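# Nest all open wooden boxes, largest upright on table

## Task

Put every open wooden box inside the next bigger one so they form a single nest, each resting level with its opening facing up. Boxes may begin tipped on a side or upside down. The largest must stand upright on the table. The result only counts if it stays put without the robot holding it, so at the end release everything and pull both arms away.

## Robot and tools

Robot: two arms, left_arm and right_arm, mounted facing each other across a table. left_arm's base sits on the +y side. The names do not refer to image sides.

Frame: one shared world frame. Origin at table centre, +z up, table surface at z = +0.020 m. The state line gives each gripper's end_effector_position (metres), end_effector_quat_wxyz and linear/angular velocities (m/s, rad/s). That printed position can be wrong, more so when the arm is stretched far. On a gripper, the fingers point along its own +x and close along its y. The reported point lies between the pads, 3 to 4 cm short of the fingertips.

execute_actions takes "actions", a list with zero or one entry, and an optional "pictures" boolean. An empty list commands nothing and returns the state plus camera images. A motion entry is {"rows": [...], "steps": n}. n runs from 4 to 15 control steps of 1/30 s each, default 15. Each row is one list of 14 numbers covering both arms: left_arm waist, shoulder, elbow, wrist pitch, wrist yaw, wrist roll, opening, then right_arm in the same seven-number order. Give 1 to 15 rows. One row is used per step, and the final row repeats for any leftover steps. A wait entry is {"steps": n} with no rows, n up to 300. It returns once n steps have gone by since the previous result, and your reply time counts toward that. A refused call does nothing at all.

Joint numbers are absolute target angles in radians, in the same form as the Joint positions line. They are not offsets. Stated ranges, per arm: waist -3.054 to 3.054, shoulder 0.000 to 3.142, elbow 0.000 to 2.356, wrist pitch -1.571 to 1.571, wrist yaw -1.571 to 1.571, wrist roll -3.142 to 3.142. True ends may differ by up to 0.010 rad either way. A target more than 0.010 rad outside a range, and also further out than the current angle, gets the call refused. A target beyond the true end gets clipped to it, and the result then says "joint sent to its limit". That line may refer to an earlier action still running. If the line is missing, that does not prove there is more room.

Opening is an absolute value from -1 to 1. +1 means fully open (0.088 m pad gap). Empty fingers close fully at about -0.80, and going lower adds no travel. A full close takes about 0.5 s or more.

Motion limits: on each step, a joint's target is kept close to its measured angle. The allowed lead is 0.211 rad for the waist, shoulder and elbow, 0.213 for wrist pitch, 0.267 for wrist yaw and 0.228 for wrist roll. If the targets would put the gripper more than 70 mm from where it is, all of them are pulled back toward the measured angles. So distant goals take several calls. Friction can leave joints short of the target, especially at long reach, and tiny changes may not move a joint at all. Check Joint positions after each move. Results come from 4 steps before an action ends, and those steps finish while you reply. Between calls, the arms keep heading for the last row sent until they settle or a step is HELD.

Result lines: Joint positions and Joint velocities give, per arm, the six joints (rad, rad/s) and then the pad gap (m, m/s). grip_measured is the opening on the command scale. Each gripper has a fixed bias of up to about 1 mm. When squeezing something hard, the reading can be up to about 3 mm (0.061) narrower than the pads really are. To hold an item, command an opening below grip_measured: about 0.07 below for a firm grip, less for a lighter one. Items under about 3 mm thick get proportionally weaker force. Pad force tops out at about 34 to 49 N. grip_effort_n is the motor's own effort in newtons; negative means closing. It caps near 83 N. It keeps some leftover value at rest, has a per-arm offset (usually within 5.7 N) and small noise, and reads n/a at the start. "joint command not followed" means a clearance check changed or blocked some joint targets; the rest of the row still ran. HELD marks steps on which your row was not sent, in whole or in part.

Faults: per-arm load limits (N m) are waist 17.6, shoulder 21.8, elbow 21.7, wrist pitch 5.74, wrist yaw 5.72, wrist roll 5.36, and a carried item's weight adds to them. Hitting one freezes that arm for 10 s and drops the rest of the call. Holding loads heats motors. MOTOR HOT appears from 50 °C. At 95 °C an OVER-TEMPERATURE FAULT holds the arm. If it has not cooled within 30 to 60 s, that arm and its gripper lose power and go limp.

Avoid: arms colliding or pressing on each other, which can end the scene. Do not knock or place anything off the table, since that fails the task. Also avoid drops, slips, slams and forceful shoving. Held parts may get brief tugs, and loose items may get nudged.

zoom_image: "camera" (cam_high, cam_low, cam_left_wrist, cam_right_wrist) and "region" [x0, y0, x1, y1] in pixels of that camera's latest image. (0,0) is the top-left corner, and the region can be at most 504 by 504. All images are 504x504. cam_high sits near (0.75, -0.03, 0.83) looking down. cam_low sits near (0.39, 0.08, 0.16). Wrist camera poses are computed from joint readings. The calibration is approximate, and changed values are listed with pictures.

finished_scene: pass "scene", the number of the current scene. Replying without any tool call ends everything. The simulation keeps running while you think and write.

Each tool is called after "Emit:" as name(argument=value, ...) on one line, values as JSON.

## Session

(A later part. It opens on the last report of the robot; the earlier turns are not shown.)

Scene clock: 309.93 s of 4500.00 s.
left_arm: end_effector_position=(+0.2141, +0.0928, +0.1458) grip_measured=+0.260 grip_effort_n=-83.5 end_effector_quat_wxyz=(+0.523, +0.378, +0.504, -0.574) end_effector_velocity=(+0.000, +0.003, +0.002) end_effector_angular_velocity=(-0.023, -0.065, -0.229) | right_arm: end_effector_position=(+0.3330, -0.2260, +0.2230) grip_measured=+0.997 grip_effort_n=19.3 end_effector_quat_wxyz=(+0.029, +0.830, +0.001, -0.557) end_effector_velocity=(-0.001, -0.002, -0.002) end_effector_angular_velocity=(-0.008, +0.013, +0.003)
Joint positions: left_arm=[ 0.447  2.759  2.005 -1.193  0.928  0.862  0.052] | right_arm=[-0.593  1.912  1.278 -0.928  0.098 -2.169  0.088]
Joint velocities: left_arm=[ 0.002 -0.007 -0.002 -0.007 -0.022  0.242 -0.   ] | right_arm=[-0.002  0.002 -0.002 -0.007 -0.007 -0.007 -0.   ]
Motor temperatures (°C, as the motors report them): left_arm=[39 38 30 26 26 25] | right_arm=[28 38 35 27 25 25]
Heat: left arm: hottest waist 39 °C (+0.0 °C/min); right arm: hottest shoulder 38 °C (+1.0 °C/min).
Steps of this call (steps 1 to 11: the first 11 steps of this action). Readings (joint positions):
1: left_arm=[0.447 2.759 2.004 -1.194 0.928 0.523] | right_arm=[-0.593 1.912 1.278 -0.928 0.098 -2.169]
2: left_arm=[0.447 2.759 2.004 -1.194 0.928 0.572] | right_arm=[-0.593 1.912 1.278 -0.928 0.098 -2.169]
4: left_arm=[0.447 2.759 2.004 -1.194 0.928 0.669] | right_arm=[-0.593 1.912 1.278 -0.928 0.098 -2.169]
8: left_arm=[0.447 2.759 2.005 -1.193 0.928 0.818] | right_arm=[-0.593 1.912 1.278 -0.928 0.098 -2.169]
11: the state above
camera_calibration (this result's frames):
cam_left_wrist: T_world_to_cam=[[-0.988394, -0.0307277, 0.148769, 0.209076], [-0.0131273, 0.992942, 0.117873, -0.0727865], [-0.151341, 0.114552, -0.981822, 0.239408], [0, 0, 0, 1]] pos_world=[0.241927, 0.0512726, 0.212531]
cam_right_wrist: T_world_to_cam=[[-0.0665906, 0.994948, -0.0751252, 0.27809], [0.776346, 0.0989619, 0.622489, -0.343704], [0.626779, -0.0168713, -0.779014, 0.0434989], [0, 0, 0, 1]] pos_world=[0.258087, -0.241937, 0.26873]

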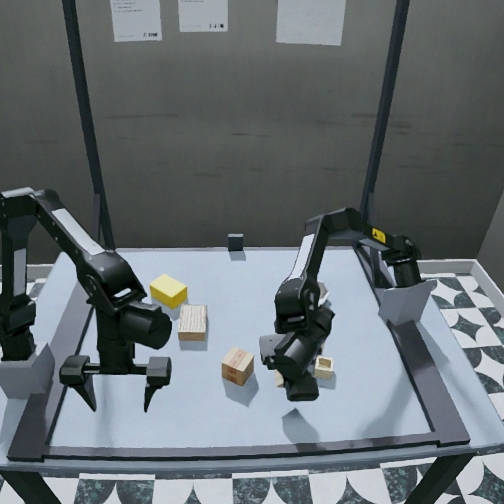

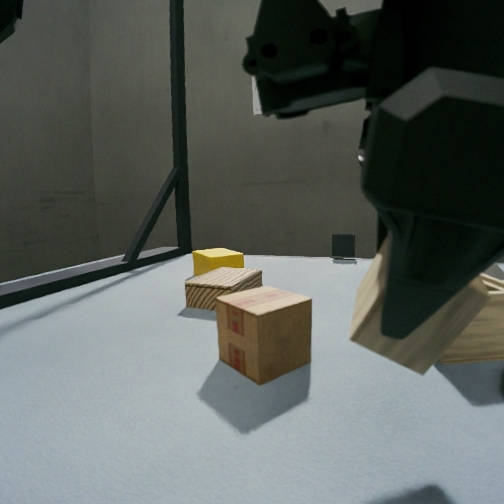

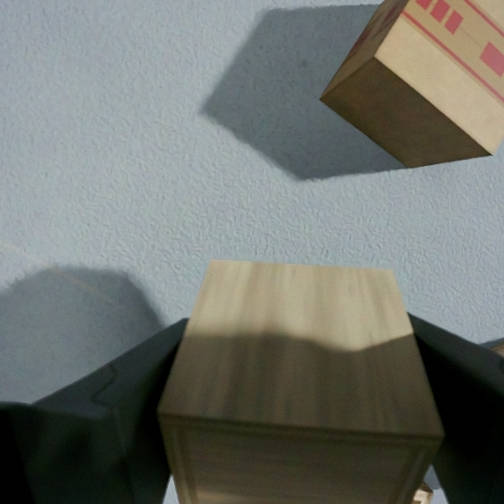

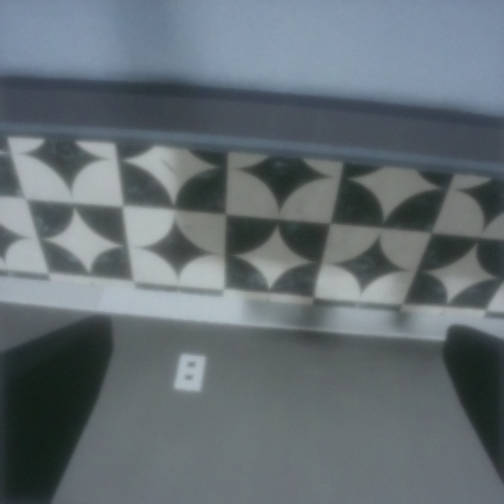

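Emit:
execute_actions(actions=[{"rows":[[0.396,2.855,2.013,-1.09,0.928,0.84,0.15,-0.593,1.912,1.278,-0.928,0.098,-2.169,1]],"steps":15}], pictures=true)

Scene clock: 310.60 s of 4500.00 s.
left_arm: end_effector_position=(+0.2220, +0.0927, +0.0984) grip_measured=+0.260 grip_effort_n=-83.5 end_effector_quat_wxyz=(+0.504, +0.393, +0.508, -0.577) end_effector_velocity=(+0.005, -0.005, -0.001) end_effector_angular_velocity=(-0.000, -0.039, -0.005) | right_arm: end_effector_position=(+0.3330, -0.2260, +0.2230) grip_measured=+0.997 grip_effort_n=18.8 end_effector_quat_wxyz=(+0.029, +0.830, +0.001, -0.557) end_effector_velocity=(-0.001, -0.002, -0.000) end_effector_angular_velocity=(-0.004, +0.010, +0.004)
Joint positions: left_arm=[ 0.388  2.847  2.012 -1.098  0.928  0.846  0.052] | right_arm=[-0.593  1.912  1.278 -0.928  0.098 -2.169  0.088]
Joint velocities: left_arm=[-0.007 -0.007 -0.002  0.051 -0.022 -0.037  0.   ] | right_arm=[-0.002 -0.002 -0.002 -0.007 -0.007 -0.007  0.   ]
Motor temperatures (°C, as the motors report them): left_arm=[39 38 30 26 26 25] | right_arm=[28 38 35 27 25 25]
Heat: left arm: hottest waist 39 °C (+0.0 °C/min); right arm: hottest shoulder 38 °C (+1.0 °C/min).
Steps of this call (steps 1 to 4: the last 4 steps of your previous action; steps 5 to 9: the robot went on to your last target; steps 10 to 20: the first 11 steps of this action). Readings (joint positions):
10: left_arm=[0.447 2.764 2.005 -1.187 0.928 0.890] | right_arm=[-0.593 1.912 1.278 -0.928 0.098 -2.169]
11: left_arm=[0.442 2.774 2.008 -1.161 0.928 0.880] | right_arm=[-0.593 1.912 1.278 -0.928 0.098 -2.169]
13: left_arm=[0.427 2.796 2.015 -1.127 0.928 0.865] | right_arm=[-0.593 1.912 1.278 -0.928 0.098 -2.169]
17: left_arm=[0.396 2.839 2.013 -1.106 0.928 0.850] | right_arm=[-0.593 1.912 1.278 -0.928 0.098 -2.169]
20: the state above
camera_calibration (this result's frames):
cam_left_wrist: T_world_to_cam=[[-0.987657, 0.000932911, 0.156627, 0.220088], [0.0247855, 0.988314, 0.150406, -0.0781779], [-0.154656, 0.152432, -0.976138, 0.190714], [0, 0, 0, 1]] pos_world=[0.248804, 0.0479881, 0.16345]
cam_right_wrist: T_world_to_cam=[[-0.0665906, 0.994948, -0.0751252, 0.27809], [0.776346, 0.0989619, 0.622489, -0.343704], [0.626779, -0.0168713, -0.779014, 0.0434989], [0, 0, 0, 1]] pos_world=[0.258087, -0.241937, 0.26873]

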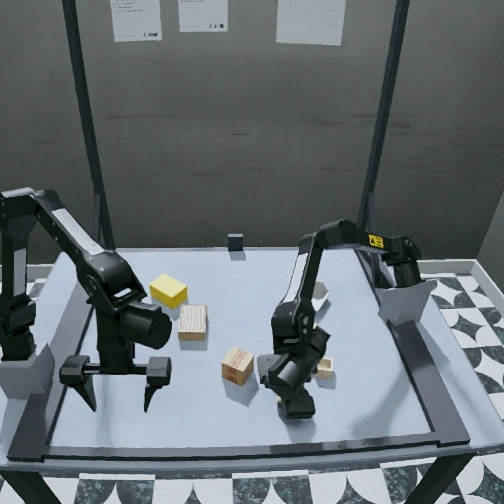

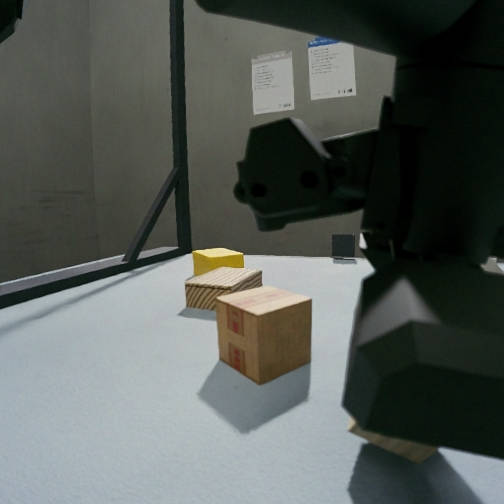

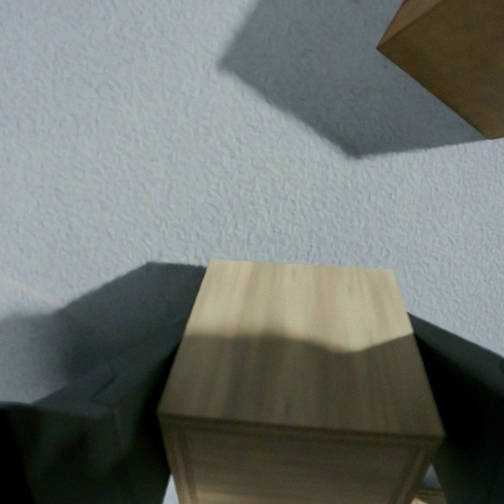

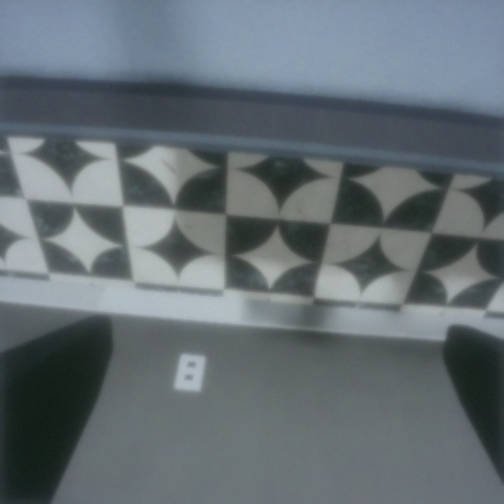

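Lower a bit more with softer grip.

Emit:
execute_actions(actions=[{"rows":[[0.366,2.905,2.03,-1.04,0.928,0.81,0.2,-0.593,1.912,1.278,-0.928,0.098,-2.169,1]],"steps":15}], pictures=true)

Scene clock: 311.10 s of 4500.00 s.
left_arm: end_effector_position=(+0.2300, +0.0899, +0.0910) grip_measured=+0.260 grip_effort_n=-83.5 end_effector_quat_wxyz=(+0.512, +0.391, +0.504, -0.576) end_effector_velocity=(+0.001, -0.000, -0.001) end_effector_angular_velocity=(+0.007, -0.004, +0.015) | right_arm: end_effector_position=(+0.3330, -0.2260, +0.2230) grip_measured=+0.997 grip_effort_n=18.8 end_effector_quat_wxyz=(+0.029, +0.830, +0.001, -0.557) end_effector_velocity=(-0.001, -0.000, +0.001) end_effector_angular_velocity=(+0.008, +0.020, +0.003)
Joint positions: left_arm=[ 0.384  2.872  2.027 -1.054  0.933  0.812  0.052] | right_arm=[-0.593  1.912  1.278 -0.928  0.098 -2.169  0.088]
Joint velocities: left_arm=[-0.002  0.002  0.002  0.007 -0.007 -0.022 -0.   ] | right_arm=[-0.007 -0.002  0.002 -0.007 -0.022 -0.007 -0.   ]
Motor temperatures (°C, as the motors report them): left_arm=[39 38 30 26 26 25] | right_arm=[28 38 35 27 25 25]
Heat: left arm: hottest waist 39 °C (+0.0 °C/min); right arm: hottest shoulder 38 °C (+1.0 °C/min).
Steps of this call (steps 1 to 4: the last 4 steps of your previous action; steps 5 to 15: the first 11 steps of this action). Readings (joint positions):
5: left_arm=[0.390 2.850 2.012 -1.090 0.928 0.840] | right_arm=[-0.593 1.912 1.278 -0.928 0.098 -2.169]
6: left_arm=[0.389 2.856 2.014 -1.077 0.928 0.834] | right_arm=[-0.593 1.912 1.278 -0.928 0.098 -2.169]
8: left_arm=[0.386 2.868 2.021 -1.062 0.933 0.825] | right_arm=[-0.593 1.912 1.278 -0.928 0.098 -2.169]
12: left_arm=[0.384 2.872 2.026 -1.056 0.933 0.815] | right_arm=[-0.593 1.912 1.278 -0.928 0.098 -2.169]
15: the state above
camera_calibration (this result's frames):
cam_left_wrist: T_world_to_cam=[[-0.989014, -0.00666146, 0.14767, 0.230884], [0.0140319, 0.990242, 0.138649, -0.0711032], [-0.147152, 0.139198, -0.97927, 0.184855], [0, 0, 0, 1]] pos_world=[0.256547, 0.046216, 0.156787]
cam_right_wrist: T_world_to_cam=[[-0.0665906, 0.994948, -0.0751252, 0.27809], [0.776346, 0.0989619, 0.622489, -0.343704], [0.626779, -0.0168713, -0.779014, 0.0434989], [0, 0, 0, 1]] pos_world=[0.258087, -0.241937, 0.26873]

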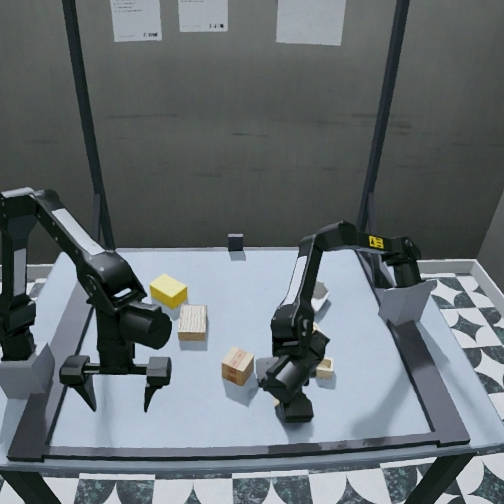

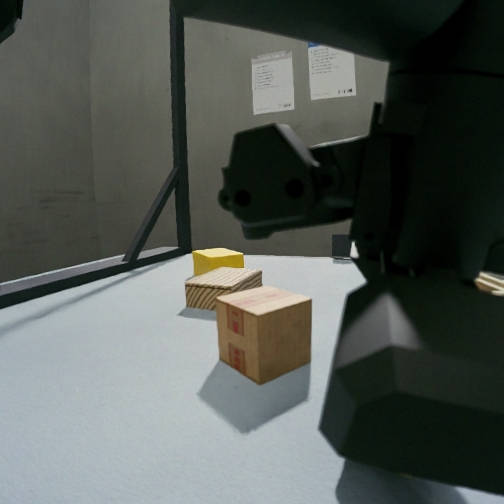

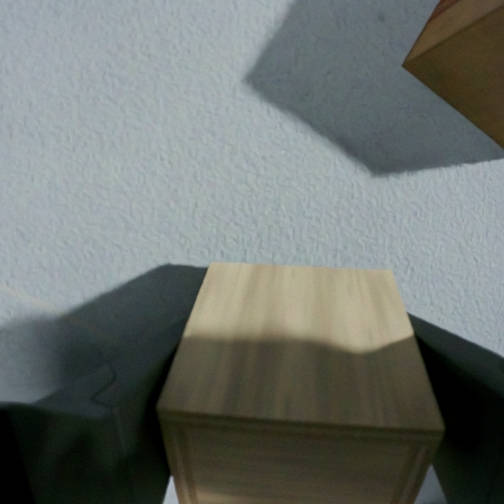

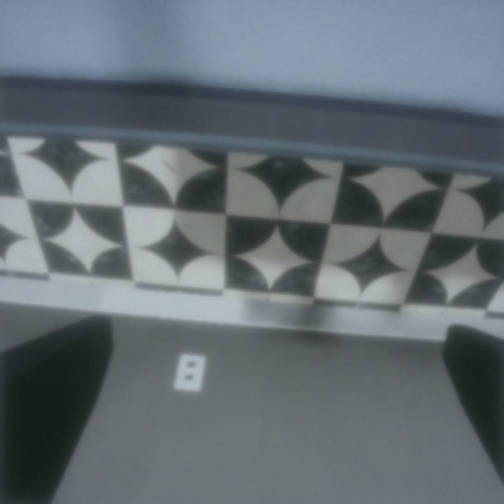

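Contact. Release and lift.

Emit:
execute_actions(actions=[{"rows":[[0.384,2.872,2.027,-1.054,0.933,0.812,0.3,-0.593,1.912,1.278,-0.928,0.098,-2.169,1],[0.384,2.872,2.027,-1.054,0.933,0.812,0.4,-0.593,1.912,1.278,-0.928,0.098,-2.169,1],[0.384,2.872,2.027,-1.054,0.933,0.812,0.5,-0.593,1.912,1.278,-0.928,0.098,-2.169,1],[0.384,2.872,2.027,-1.054,0.933,0.812,0.7,-0.593,1.912,1.278,-0.928,0.098,-2.169,1],[0.384,2.872,2.027,-1.054,0.933,0.812,1,-0.593,1.912,1.278,-0.928,0.098,-2.169,1]],"steps":15}])

Emit:
execute_actions(actions=[{"rows":[[0.49,2.66,1.98,-1.25,0.928,0.92,1,-0.593,1.912,1.278,-0.928,0.098,-2.169,1]],"steps":15}])

Emit:
execute_actions(actions=[{"steps":12}], pictures=true)

Scene clock: 311.70 s of 4500.00 s.
left_arm: end_effector_position=(+0.2292, +0.0890, +0.0899) grip_measured=+0.904 grip_effort_n=15.1 end_effector_quat_wxyz=(+0.511, +0.391, +0.504, -0.577) end_effector_velocity=(-0.003, -0.001, -0.002) end_effector_angular_velocity=(-0.001, +0.007, +0.000) | right_arm: end_effector_position=(+0.3330, -0.2260, +0.2230) grip_measured=+0.997 grip_effort_n=19.3 end_effector_quat_wxyz=(+0.029, +0.830, +0.001, -0.557) end_effector_velocity=(-0.001, -0.006, -0.002) end_effector_angular_velocity=(-0.028, +0.008, -0.003)
Joint positions: left_arm=[ 0.381  2.873  2.027 -1.051  0.934  0.81   0.083] | right_arm=[-0.593  1.912  1.278 -0.928  0.098 -2.169  0.088]
Joint velocities: left_arm=[-0.007 -0.002 -0.007  0.007  0.007 -0.007  0.04 ] | right_arm=[-0.002  0.002 -0.002 -0.022  0.007 -0.007 -0.   ]
Motor temperatures (°C, as the motors report them): left_arm=[40 38 30 26 26 25] | right_arm=[28 38 35 27 25 25]
Heat: left arm: hottest waist 40 °C (+1.0 °C/min); right arm: hottest shoulder 38 °C (+1.0 °C/min).
Steps of this call (steps 1 to 4: the last 4 steps of your previous action; steps 5 to 7: the robot went on to your last target; steps 8 to 18: the first 11 steps of this action). Readings (joint positions):
8: left_arm=[0.384 2.873 2.027 -1.054 0.933 0.810] | right_arm=[-0.593 1.912 1.278 -0.928 0.098 -2.169]
9: left_arm=[0.384 2.873 2.027 -1.054 0.934 0.810] | right_arm=[-0.593 1.912 1.278 -0.928 0.098 -2.169]
11: left_arm=[0.385 2.873 2.027 -1.049 0.936 0.810] | right_arm=[-0.593 1.912 1.278 -0.928 0.098 -2.169]
15: left_arm=[0.381 2.873 2.027 -1.051 0.934 0.810] | right_arm=[-0.593 1.912 1.278 -0.928 0.098 -2.169]
18: the state above

Scene clock: 312.20 s of 4500.00 s.
left_arm: end_effector_position=(+0.2063, +0.0891, +0.1874) grip_measured=+1.000 grip_effort_n=15.6 end_effector_quat_wxyz=(+0.535, +0.384, +0.469, -0.588) end_effector_velocity=(-0.027, -0.010, +0.103) end_effector_angular_velocity=(-0.105, -0.109, -0.048) | right_arm: end_effector_position=(+0.3330, -0.2260, +0.2230) grip_measured=+0.997 grip_effort_n=20.2 end_effector_quat_wxyz=(+0.029, +0.830, +0.001, -0.557) end_effector_velocity=(+0.002, -0.001, -0.000) end_effector_angular_velocity=(-0.009, -0.007, +0.017)
Joint positions: left_arm=[ 0.492  2.671  1.994 -1.232  0.932  0.908  0.088] | right_arm=[-0.593  1.912  1.278 -0.928  0.098 -2.169  0.088]
Joint velocities: left_arm=[ 0.095 -0.217  0.002 -0.125 -0.007  0.066  0.   ] | right_arm=[-0.002 -0.002 -0.007  0.007  0.007 -0.022 -0.   ]
Motor temperatures (°C, as the motors report them): left_arm=[40 38 30 26 26 25] | right_arm=[28 38 35 27 25 25]
Heat: left arm: hottest waist 40 °C (+1.0 °C/min); right arm: hottest shoulder 38 °C (+1.0 °C/min).
Steps of this call (steps 1 to 4: the last 4 steps of your previous action; steps 5 to 15: the first 11 steps of this action). Readings (joint positions):
5: left_arm=[0.382 2.866 2.026 -1.061 0.934 0.818] | right_arm=[-0.593 1.912 1.278 -0.928 0.098 -2.169]
6: left_arm=[0.387 2.851 2.018 -1.096 0.933 0.835] | right_arm=[-0.593 1.912 1.278 -0.928 0.098 -2.169]
8: left_arm=[0.410 2.811 2.000 -1.150 0.932 0.860] | right_arm=[-0.593 1.912 1.278 -0.928 0.098 -2.169]
12: left_arm=[0.469 2.715 1.994 -1.212 0.932 0.897] | right_arm=[-0.593 1.912 1.278 -0.928 0.098 -2.169]
15: the state above

Scene clock: 312.60 s of 4500.00 s.
left_arm: end_effector_position=(+0.2018, +0.0908, +0.1859) grip_measured=+1.000 grip_effort_n=15.6 end_effector_quat_wxyz=(+0.530, +0.384, +0.476, -0.587) end_effector_velocity=(-0.000, -0.001, -0.002) end_effector_angular_velocity=(-0.005, +0.005, +0.004) | right_arm: end_effector_position=(+0.3330, -0.2260, +0.2230) grip_measured=+0.997 grip_effort_n=19.3 end_effector_quat_wxyz=(+0.029, +0.830, +0.001, -0.557) end_effector_velocity=(-0.001, -0.001, -0.001) end_effector_angular_velocity=(-0.010, +0.011, +0.017)
Joint positions: left_arm=[ 0.487  2.665  1.984 -1.248  0.93   0.916  0.088] | right_arm=[-0.593  1.912  1.278 -0.928  0.098 -2.169  0.088]
Joint velocities: left_arm=[-0.002  0.002 -0.002  0.007  0.007 -0.007  0.   ] | right_arm=[-0.002  0.002  0.002 -0.007 -0.007 -0.022 -0.   ]
Motor temperatures (°C, as the motors report them): left_arm=[40 38 30 26 26 25] | right_arm=[28 38 35 27 25 25]
Heat: left arm: hottest waist 40 °C (+1.0 °C/min); right arm: hottest shoulder 38 °C (+1.0 °C/min).
Kept back: nothing.
Steps of this call (steps 1 to 4: the last 4 steps of your previous action; steps 5 to 12: the robot went on to your last target). Readings (joint positions):
1: left_arm=[0.494 2.666 1.994 -1.236 0.932 0.911] | right_arm=[-0.593 1.912 1.278 -0.928 0.098 -2.169]
2: left_arm=[0.494 2.665 1.994 -1.239 0.932 0.912] | right_arm=[-0.593 1.912 1.278 -0.928 0.098 -2.169]
4: left_arm=[0.492 2.665 1.989 -1.243 0.931 0.914] | right_arm=[-0.593 1.912 1.278 -0.928 0.098 -2.169]
8: left_arm=[0.487 2.665 1.984 -1.247 0.930 0.916] | right_arm=[-0.593 1.912 1.278 -0.928 0.098 -2.169]
12: the state above
camera_calibration (this result's frames):
cam_left_wrist: T_world_to_cam=[[-0.993132, 0.00799358, 0.116726, 0.194222], [0.0167288, 0.997114, 0.0740487, -0.0738511], [-0.115797, 0.0754928, -0.9904, 0.275076], [0, 0, 0, 1]] pos_world=[0.225977, 0.0513192, 0.255233]
cam_right_wrist: T_world_to_cam=[[-0.0665906, 0.994948, -0.0751252, 0.27809], [0.776346, 0.0989619, 0.622489, -0.343704], [0.626779, -0.0168713, -0.779014, 0.0434989], [0, 0, 0, 1]] pos_world=[0.258087, -0.241937, 0.26873]

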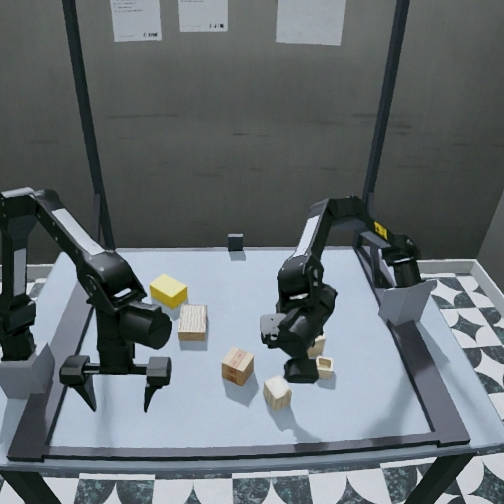

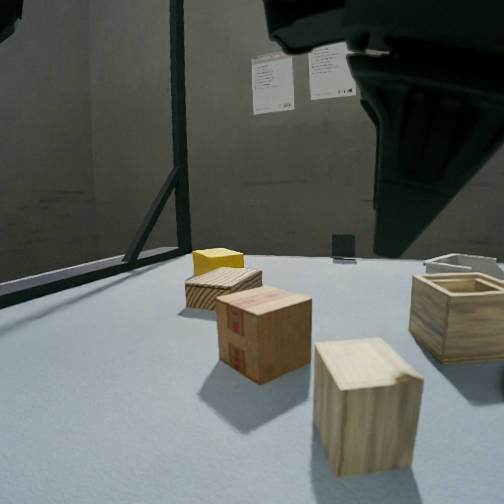

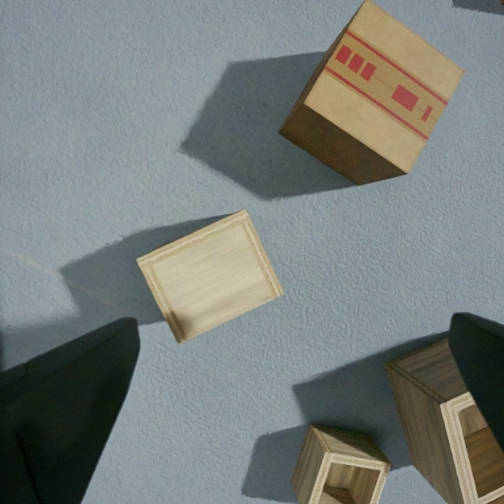

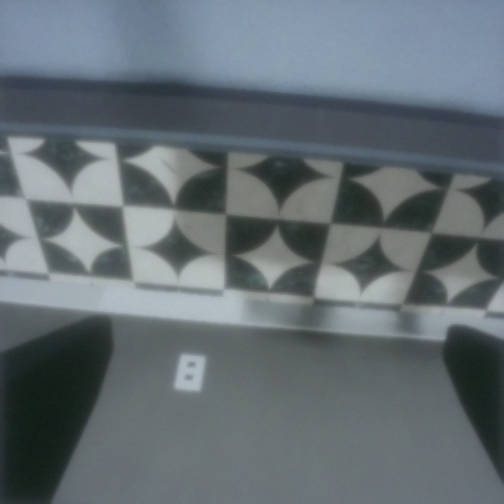

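Emit:
zoom_image(camera="cam_high", region=[240, 350, 340, 430])

Emit:
zoom_image(camera="cam_left_wrist", region=[100, 180, 320, 360])

Region (240, 350, 340, 430) of cam_high's 504x504 image, scaled by 5.040, with more detail than that image has; it fills the top 403 rows of this view, and the rest is white.

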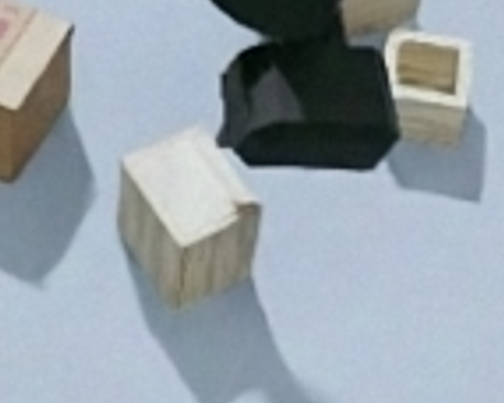

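Region (100, 180, 320, 360) of cam_left_wrist's 504x504 image, scaled by 2.291, with more detail than that image has; it fills the top 412 rows of this view, and the rest is white.

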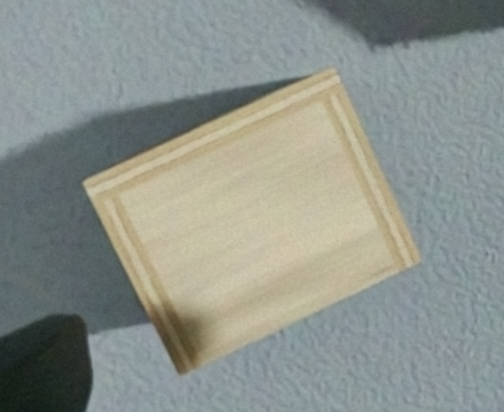

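Emit:
execute_actions(actions=[{"rows":[[0.44,2.45,1.4,-0.2,0.92,0.2,1,-0.593,1.912,1.278,-0.928,0.098,-2.169,1]],"steps":15}])

Emit:
execute_actions(actions=[{"rows":[[0.45,2.47,1.046,0.55,0.9,-0.11,1,-0.593,1.912,1.278,-0.928,0.098,-2.169,1]],"steps":15}])

Emit:
execute_actions(actions=[{"steps":25}], pictures=true)

Scene clock: 313.90 s of 4500.00 s.
left_arm: end_effector_position=(+0.1818, +0.1041, +0.1522) grip_measured=+1.000 grip_effort_n=15.1 end_effector_quat_wxyz=(+0.619, +0.302, +0.520, -0.505) end_effector_velocity=(+0.031, +0.183, -0.211) end_effector_angular_velocity=(+0.056, +0.447, +1.388) | right_arm: end_effector_position=(+0.3330, -0.2260, +0.2230) grip_measured=+0.997 grip_effort_n=18.8 end_effector_quat_wxyz=(+0.029, +0.830, +0.001, -0.557) end_effector_velocity=(-0.001, -0.005, +0.001) end_effector_angular_velocity=(-0.014, +0.002, -0.015)
Joint positions: left_arm=[ 0.435  2.457  1.532 -0.763  0.923  0.406  0.088] | right_arm=[-0.593  1.912  1.278 -0.928  0.098 -2.169  0.088]
Joint velocities: left_arm=[ 0.007 -0.002 -1.131  1.15   0.007 -1.473  0.   ] | right_arm=[-0.002 -0.007 -0.002 -0.022  0.007  0.007 -0.   ]
Motor temperatures (°C, as the motors report them): left_arm=[40 38 30 26 26 25] | right_arm=[28 38 35 27 25 25]
Heat: left arm: hottest waist 40 °C (+1.0 °C/min); right arm: hottest shoulder 38 °C (+1.0 °C/min).
Steps of this call (steps 1 to 28: the robot went on to your last target; steps 29 to 39: the first 11 steps of this action). Readings (joint positions):
29: left_arm=[0.487 2.651 1.963 -1.221 0.930 0.893] | right_arm=[-0.593 1.912 1.278 -0.928 0.098 -2.169]
30: left_arm=[0.483 2.619 1.914 -1.170 0.924 0.841] | right_arm=[-0.593 1.912 1.278 -0.928 0.098 -2.169]
32: left_arm=[0.469 2.558 1.820 -1.086 0.923 0.744] | right_arm=[-0.593 1.912 1.278 -0.928 0.098 -2.169]
36: left_arm=[0.439 2.469 1.656 -0.899 0.923 0.551] | right_arm=[-0.593 1.912 1.278 -0.928 0.098 -2.169]
39: the state above

Scene clock: 314.40 s of 4500.00 s.
left_arm: end_effector_position=(+0.1974, +0.1693, +0.0810) grip_measured=+1.000 grip_effort_n=15.1 end_effector_quat_wxyz=(+0.702, +0.174, +0.550, -0.417) end_effector_velocity=(+0.077, -0.080, +0.024) end_effector_angular_velocity=(-0.515, -0.596, -0.425) | right_arm: end_effector_position=(+0.3330, -0.2260, +0.2230) grip_measured=+0.997 grip_effort_n=19.8 end_effector_quat_wxyz=(+0.029, +0.830, +0.001, -0.557) end_effector_velocity=(-0.003, -0.005, -0.001) end_effector_angular_velocity=(-0.025, +0.005, +0.002)
Joint positions: left_arm=[ 0.446  2.473  1.074 -0.088  0.902 -0.079  0.088] | right_arm=[-0.593  1.912  1.278 -0.928  0.098 -2.169  0.088]
Joint velocities: left_arm=[-0.002 -0.002 -0.256  1.326 -0.007 -0.242  0.   ] | right_arm=[ 0.002 -0.002 -0.002 -0.022  0.007 -0.007 -0.   ]
Motor temperatures (°C, as the motors report them): left_arm=[40 38 30 26 26 25] | right_arm=[28 38 35 27 25 25]
Heat: left arm: hottest waist 40 °C (+2.0 °C/min); right arm: hottest shoulder 38 °C (+1.0 °C/min).
Steps of this call (steps 1 to 4: the last 4 steps of your previous action; steps 5 to 15: the first 11 steps of this action). Readings (joint positions):
5: left_arm=[0.436 2.462 1.409 -0.533 0.919 0.237] | right_arm=[-0.593 1.912 1.278 -0.928 0.098 -2.169]
6: left_arm=[0.437 2.456 1.374 -0.480 0.919 0.187] | right_arm=[-0.593 1.912 1.278 -0.928 0.098 -2.169]
8: left_arm=[0.442 2.448 1.293 -0.393 0.916 0.089] | right_arm=[-0.593 1.912 1.278 -0.928 0.098 -2.169]
12: left_arm=[0.446 2.465 1.127 -0.222 0.904 -0.042] | right_arm=[-0.593 1.912 1.278 -0.928 0.098 -2.169]
15: the state above

Scene clock: 315.23 s of 4500.00 s.
left_arm: end_effector_position=(+0.2279, +0.0998, +0.1308) grip_measured=+1.000 grip_effort_n=15.1 end_effector_quat_wxyz=(+0.728, +0.236, +0.307, -0.566) end_effector_velocity=(+0.001, -0.003, +0.002) end_effector_angular_velocity=(-0.014, -0.020, -0.011) | right_arm: end_effector_position=(+0.3330, -0.2260, +0.2230) grip_measured=+0.997 grip_effort_n=19.8 end_effector_quat_wxyz=(+0.029, +0.830, +0.001, -0.557) end_effector_velocity=(-0.001, -0.002, +0.000) end_effector_angular_velocity=(-0.013, -0.002, +0.006)
Joint positions: left_arm=[ 0.446  2.473  1.051  0.545  0.902 -0.107  0.088] | right_arm=[-0.593  1.912  1.278 -0.928  0.098 -2.169  0.088]
Joint velocities: left_arm=[-0.002  0.002 -0.002  0.037 -0.007 -0.007  0.   ] | right_arm=[ 0.002 -0.002 -0.002 -0.007  0.007 -0.007 -0.   ]
Motor temperatures (°C, as the motors report them): left_arm=[40 38 30 26 26 25] | right_arm=[28 38 35 27 25 25]
Heat: left arm: hottest waist 40 °C (+2.0 °C/min); right arm: hottest shoulder 38 °C (+1.0 °C/min).
Kept back: nothing.
Steps of this call (steps 1 to 4: the last 4 steps of your previous action; steps 5 to 25: the robot went on to your last target). Readings (joint positions):
1: left_arm=[0.446 2.473 1.068 -0.042 0.902 -0.085] | right_arm=[-0.593 1.912 1.278 -0.928 0.098 -2.169]
2: left_arm=[0.446 2.473 1.065 0.006 0.902 -0.090] | right_arm=[-0.593 1.912 1.278 -0.928 0.098 -2.169]
4: left_arm=[0.446 2.473 1.063 0.098 0.902 -0.097] | right_arm=[-0.593 1.912 1.278 -0.928 0.098 -2.169]
8: left_arm=[0.446 2.473 1.054 0.279 0.902 -0.104] | right_arm=[-0.593 1.912 1.278 -0.928 0.098 -2.169]
25: the state above
camera_calibration (this result's frames):
cam_left_wrist: T_world_to_cam=[[-0.96854, -0.245959, -0.0378633, 0.266486], [-0.207025, 0.880783, -0.425865, 0.0487627], [0.138095, -0.404629, -0.903994, 0.201545], [0, 0, 0, 1]] pos_world=[0.240365, 0.104146, 0.213052]
cam_right_wrist: T_world_to_cam=[[-0.0665906, 0.994948, -0.0751252, 0.27809], [0.776346, 0.0989619, 0.622489, -0.343704], [0.626779, -0.0168713, -0.779014, 0.0434989], [0, 0, 0, 1]] pos_world=[0.258087, -0.241937, 0.26873]

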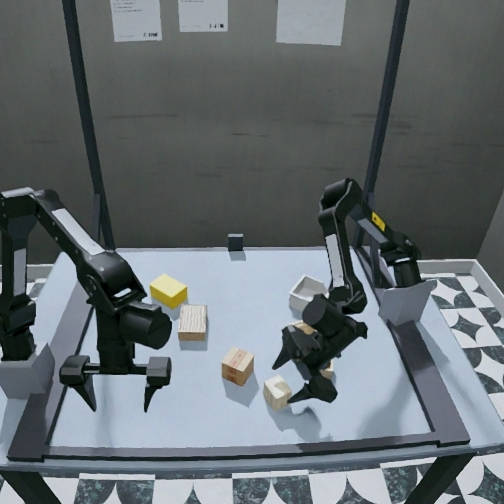

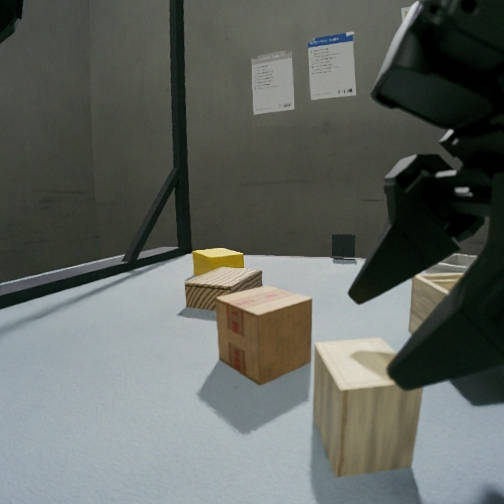

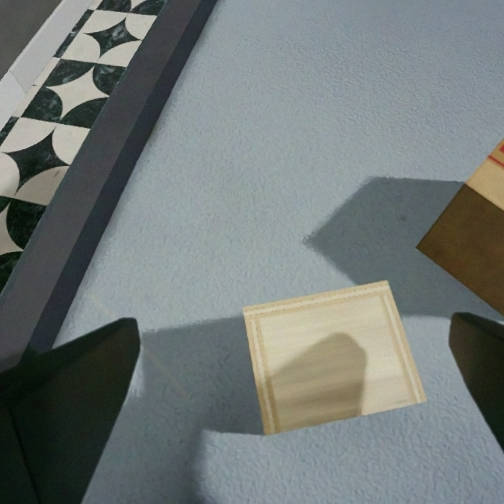

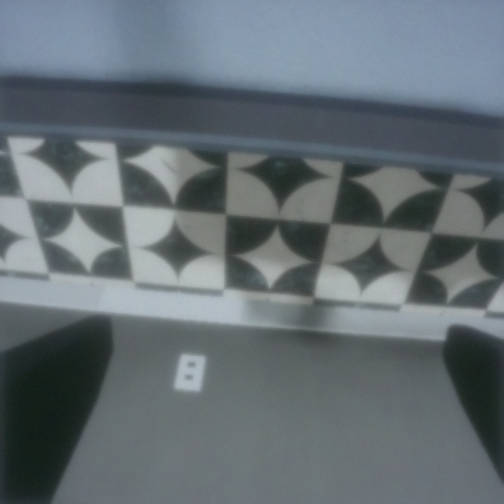

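Emit:
execute_actions(actions=[{"rows":[[0.375,2.515,1.021,0.61,0.9,-0.17,1,-0.593,1.912,1.278,-0.928,0.098,-2.169,1]],"steps":15}], pictures=true)

Scene clock: 315.80 s of 4500.00 s.
left_arm: end_effector_position=(+0.2097, +0.0960, +0.0990) grip_measured=+1.000 grip_effort_n=15.1 end_effector_quat_wxyz=(+0.711, +0.236, +0.334, -0.571) end_effector_velocity=(-0.000, -0.001, +0.002) end_effector_angular_velocity=(-0.015, +0.019, +0.014) | right_arm: end_effector_position=(+0.3330, -0.2260, +0.2230) grip_measured=+0.997 grip_effort_n=19.8 end_effector_quat_wxyz=(+0.029, +0.830, +0.001, -0.557) end_effector_velocity=(-0.002, -0.002, +0.001) end_effector_angular_velocity=(-0.000, +0.008, +0.005)
Joint positions: left_arm=[ 0.373  2.504  1.026  0.603  0.901 -0.164  0.088] | right_arm=[-0.593  1.912  1.278 -0.928  0.098 -2.169  0.088]
Joint velocities: left_arm=[ 0.002  0.002 -0.002  0.022  0.007 -0.037  0.   ] | right_arm=[-0.002 -0.007 -0.002 -0.007 -0.007 -0.007 -0.   ]
Motor temperatures (°C, as the motors report them): left_arm=[40 38 30 26 26 25] | right_arm=[28 38 35 27 25 25]
Heat: left arm: hottest waist 40 °C (+2.0 °C/min); right arm: hottest shoulder 38 °C (+1.0 °C/min).
Steps of this call (steps 1 to 6: the robot went on to your last target; steps 7 to 17: the first 11 steps of this action). Readings (joint positions):
7: left_arm=[0.444 2.475 1.049 0.555 0.901 -0.115] | right_arm=[-0.593 1.912 1.278 -0.928 0.098 -2.169]
8: left_arm=[0.437 2.478 1.045 0.571 0.901 -0.128] | right_arm=[-0.593 1.912 1.278 -0.928 0.098 -2.169]
10: left_arm=[0.413 2.485 1.039 0.586 0.901 -0.144] | right_arm=[-0.593 1.912 1.278 -0.928 0.098 -2.169]
14: left_arm=[0.375 2.501 1.028 0.598 0.901 -0.159] | right_arm=[-0.593 1.912 1.278 -0.928 0.098 -2.169]
17: the state above
camera_calibration (this result's frames):
cam_left_wrist: T_world_to_cam=[[-0.972783, -0.231678, 0.00420247, 0.242091], [-0.215647, 0.898537, -0.382266, 0.030606], [0.0847866, -0.372769, -0.924043, 0.183878], [0, 0, 0, 1]] pos_world=[0.226512, 0.0971305, 0.180593]
cam_right_wrist: T_world_to_cam=[[-0.0665906, 0.994948, -0.0751252, 0.27809], [0.776346, 0.0989619, 0.622489, -0.343704], [0.626779, -0.0168713, -0.779014, 0.0434989], [0, 0, 0, 1]] pos_world=[0.258087, -0.241937, 0.26873]

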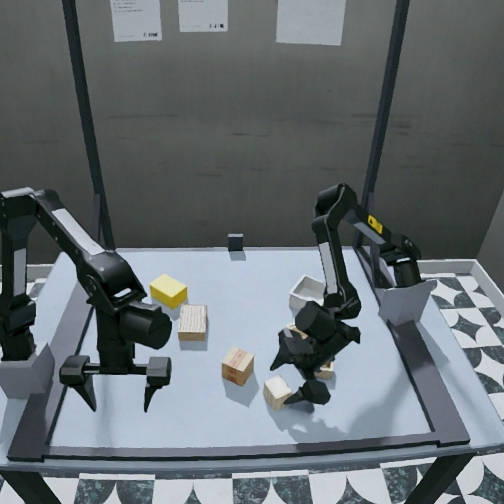

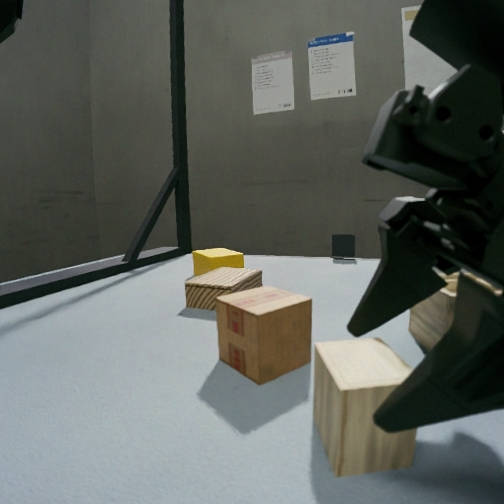

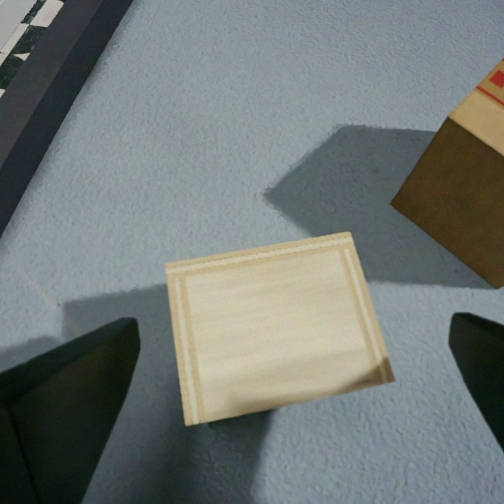

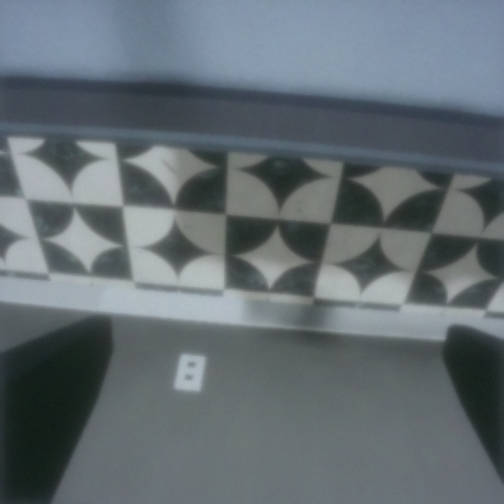

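Emit:
execute_actions(actions=[{"rows":[[0.34,2.60,1.03,0.70,0.9,-0.21,1,-0.593,1.912,1.278,-0.928,0.098,-2.169,1]],"steps":15}], pictures=true)

Scene clock: 316.30 s of 4500.00 s.
left_arm: end_effector_position=(+0.2113, +0.1012, +0.0709) grip_measured=+1.000 grip_effort_n=15.1 end_effector_quat_wxyz=(+0.705, +0.232, +0.348, -0.573) end_effector_velocity=(+0.001, -0.005, +0.003) end_effector_angular_velocity=(-0.025, -0.017, -0.010) | right_arm: end_effector_position=(+0.3330, -0.2260, +0.2230) grip_measured=+0.997 grip_effort_n=19.3 end_effector_quat_wxyz=(+0.029, +0.830, +0.001, -0.557) end_effector_velocity=(-0.001, -0.004, +0.000) end_effector_angular_velocity=(-0.003, +0.010, -0.001)
Joint positions: left_arm=[ 0.339  2.588  1.029  0.693  0.901 -0.205  0.088] | right_arm=[-0.593  1.912  1.278 -0.928  0.098 -2.169  0.088]
Joint velocities: left_arm=[-0.002  0.002 -0.002  0.051 -0.007 -0.022  0.   ] | right_arm=[-0.007 -0.007 -0.007 -0.007 -0.007 -0.007 -0.   ]
Motor temperatures (°C, as the motors report them): left_arm=[40 38 30 26 26 25] | right_arm=[28 38 35 27 25 25]
Heat: left arm: hottest waist 40 °C (+2.0 °C/min); right arm: hottest shoulder 38 °C (+1.0 °C/min).
Steps of this call (steps 1 to 4: the last 4 steps of your previous action; steps 5 to 15: the first 11 steps of this action). Readings (joint positions):
5: left_arm=[0.372 2.511 1.026 0.618 0.901 -0.172] | right_arm=[-0.593 1.912 1.278 -0.928 0.098 -2.169]
6: left_arm=[0.369 2.524 1.027 0.644 0.901 -0.180] | right_arm=[-0.593 1.912 1.278 -0.928 0.098 -2.169]
8: left_arm=[0.358 2.550 1.030 0.665 0.901 -0.191] | right_arm=[-0.593 1.912 1.278 -0.928 0.098 -2.169]
12: left_arm=[0.341 2.585 1.029 0.683 0.901 -0.202] | right_arm=[-0.593 1.912 1.278 -0.928 0.098 -2.169]
15: the state above
camera_calibration (this result's frames):
cam_left_wrist: T_world_to_cam=[[-0.972213, -0.232166, 0.0300119, 0.243087], [-0.22684, 0.902623, -0.365807, 0.0163347], [0.0578385, -0.36245, -0.930207, 0.164846], [0, 0, 0, 1]] pos_world=[0.230503, 0.101441, 0.152021]
cam_right_wrist: T_world_to_cam=[[-0.0665906, 0.994948, -0.0751252, 0.27809], [0.776346, 0.0989619, 0.622489, -0.343704], [0.626779, -0.0168713, -0.779014, 0.0434989], [0, 0, 0, 1]] pos_world=[0.258087, -0.241937, 0.26873]

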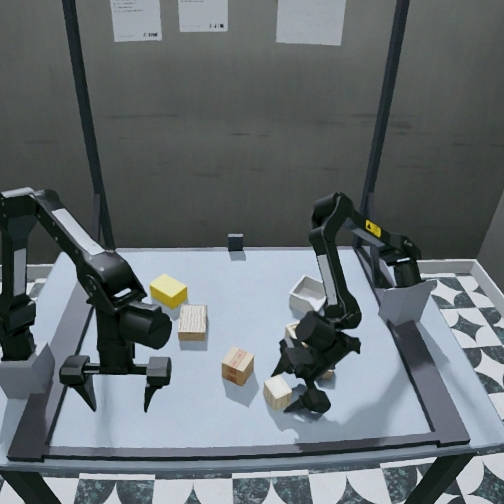

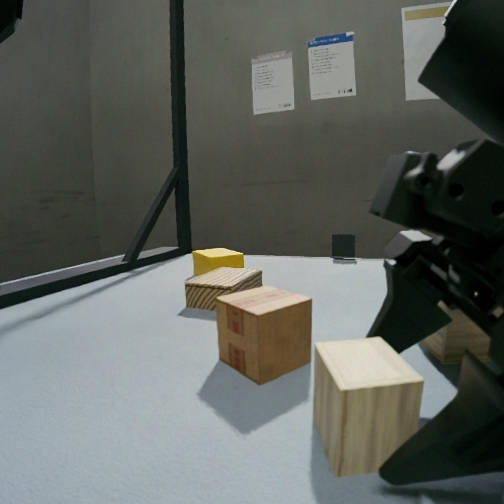

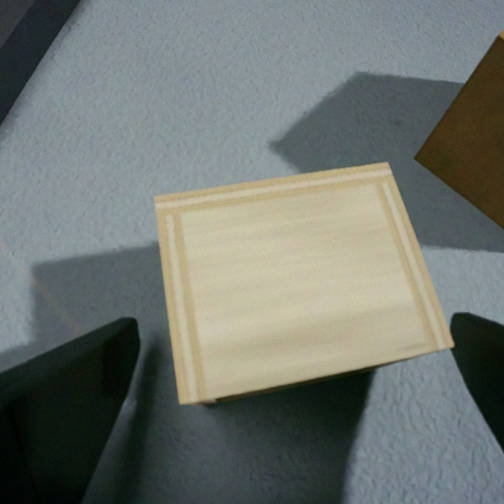

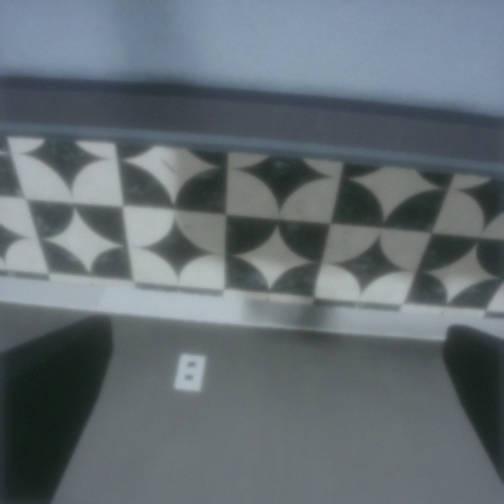

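Emit:
execute_actions(actions=[{"rows":[[0.318,2.63,1.13,0.63,0.9,-0.23,1,-0.593,1.912,1.278,-0.928,0.098,-2.169,1]],"steps":15}], pictures=true)

Scene clock: 316.80 s of 4500.00 s.
left_arm: end_effector_position=(+0.2167, +0.0828, +0.0680) grip_measured=+1.000 grip_effort_n=15.1 end_effector_quat_wxyz=(+0.700, +0.231, +0.356, -0.574) end_effector_velocity=(+0.008, +0.002, -0.006) end_effector_angular_velocity=(+0.017, +0.015, +0.049) | right_arm: end_effector_position=(+0.3330, -0.2260, +0.2230) grip_measured=+0.997 grip_effort_n=19.8 end_effector_quat_wxyz=(+0.029, +0.830, +0.001, -0.557) end_effector_velocity=(+0.001, -0.002, -0.000) end_effector_angular_velocity=(-0.003, +0.010, -0.001)
Joint positions: left_arm=[ 0.318  2.615  1.12   0.635  0.901 -0.226  0.088] | right_arm=[-0.593  1.912  1.278 -0.928  0.098 -2.169  0.088]
Joint velocities: left_arm=[-0.002  0.022  0.027 -0.037 -0.022 -0.022  0.   ] | right_arm=[-0.007  0.002  0.002 -0.007 -0.007 -0.007 -0.   ]
Motor temperatures (°C, as the motors report them): left_arm=[40 38 30 26 26 25] | right_arm=[28 38 35 27 25 25]
Heat: left arm: hottest waist 40 °C (+2.0 °C/min); right arm: hottest shoulder 38 °C (+1.0 °C/min).
Steps of this call (steps 1 to 4: the last 4 steps of your previous action; steps 5 to 15: the first 11 steps of this action). Readings (joint positions):
5: left_arm=[0.339 2.591 1.036 0.690 0.901 -0.208] | right_arm=[-0.593 1.912 1.278 -0.928 0.098 -2.169]
6: left_arm=[0.336 2.597 1.052 0.674 0.901 -0.214] | right_arm=[-0.593 1.912 1.278 -0.928 0.098 -2.169]
8: left_arm=[0.329 2.610 1.085 0.657 0.901 -0.219] | right_arm=[-0.593 1.912 1.278 -0.928 0.098 -2.169]
12: left_arm=[0.319 2.613 1.113 0.641 0.901 -0.224] | right_arm=[-0.593 1.912 1.278 -0.928 0.098 -2.169]
15: the state above
camera_calibration (this result's frames):
cam_left_wrist: T_world_to_cam=[[-0.972406, -0.229256, 0.0432248, 0.243068], [-0.229464, 0.906436, -0.354571, 0.032564], [0.042107, -0.354706, -0.934029, 0.158191], [0, 0, 0, 1]] pos_world=[0.237172, 0.082319, 0.148795]
cam_right_wrist: T_world_to_cam=[[-0.0665906, 0.994948, -0.0751252, 0.27809], [0.776346, 0.0989619, 0.622489, -0.343704], [0.626779, -0.0168713, -0.779014, 0.0434989], [0, 0, 0, 1]] pos_world=[0.258087, -0.241937, 0.26873]

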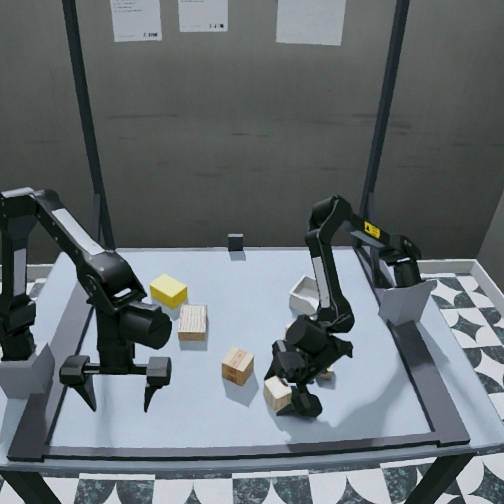

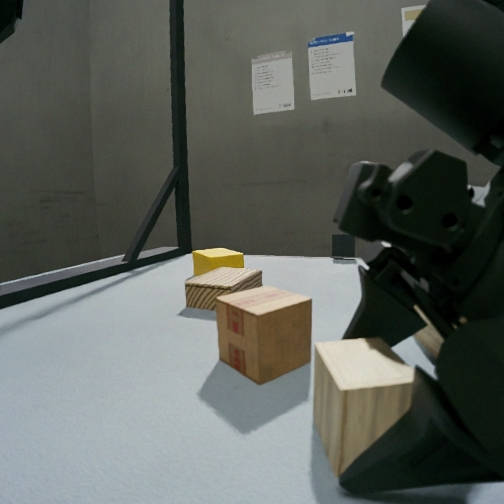

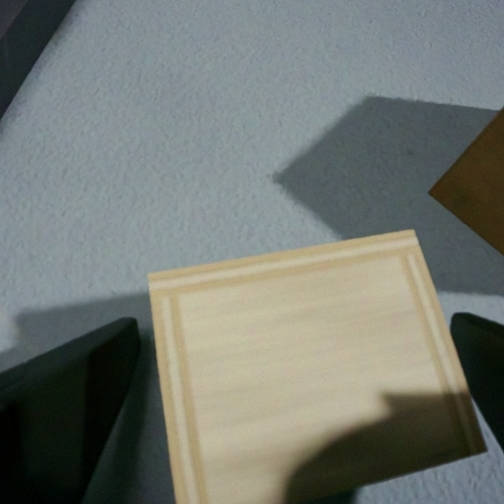

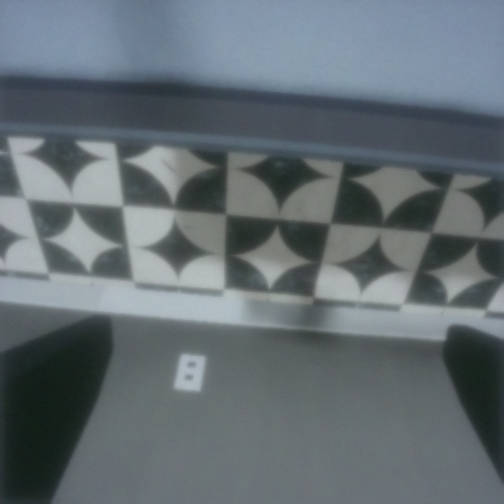

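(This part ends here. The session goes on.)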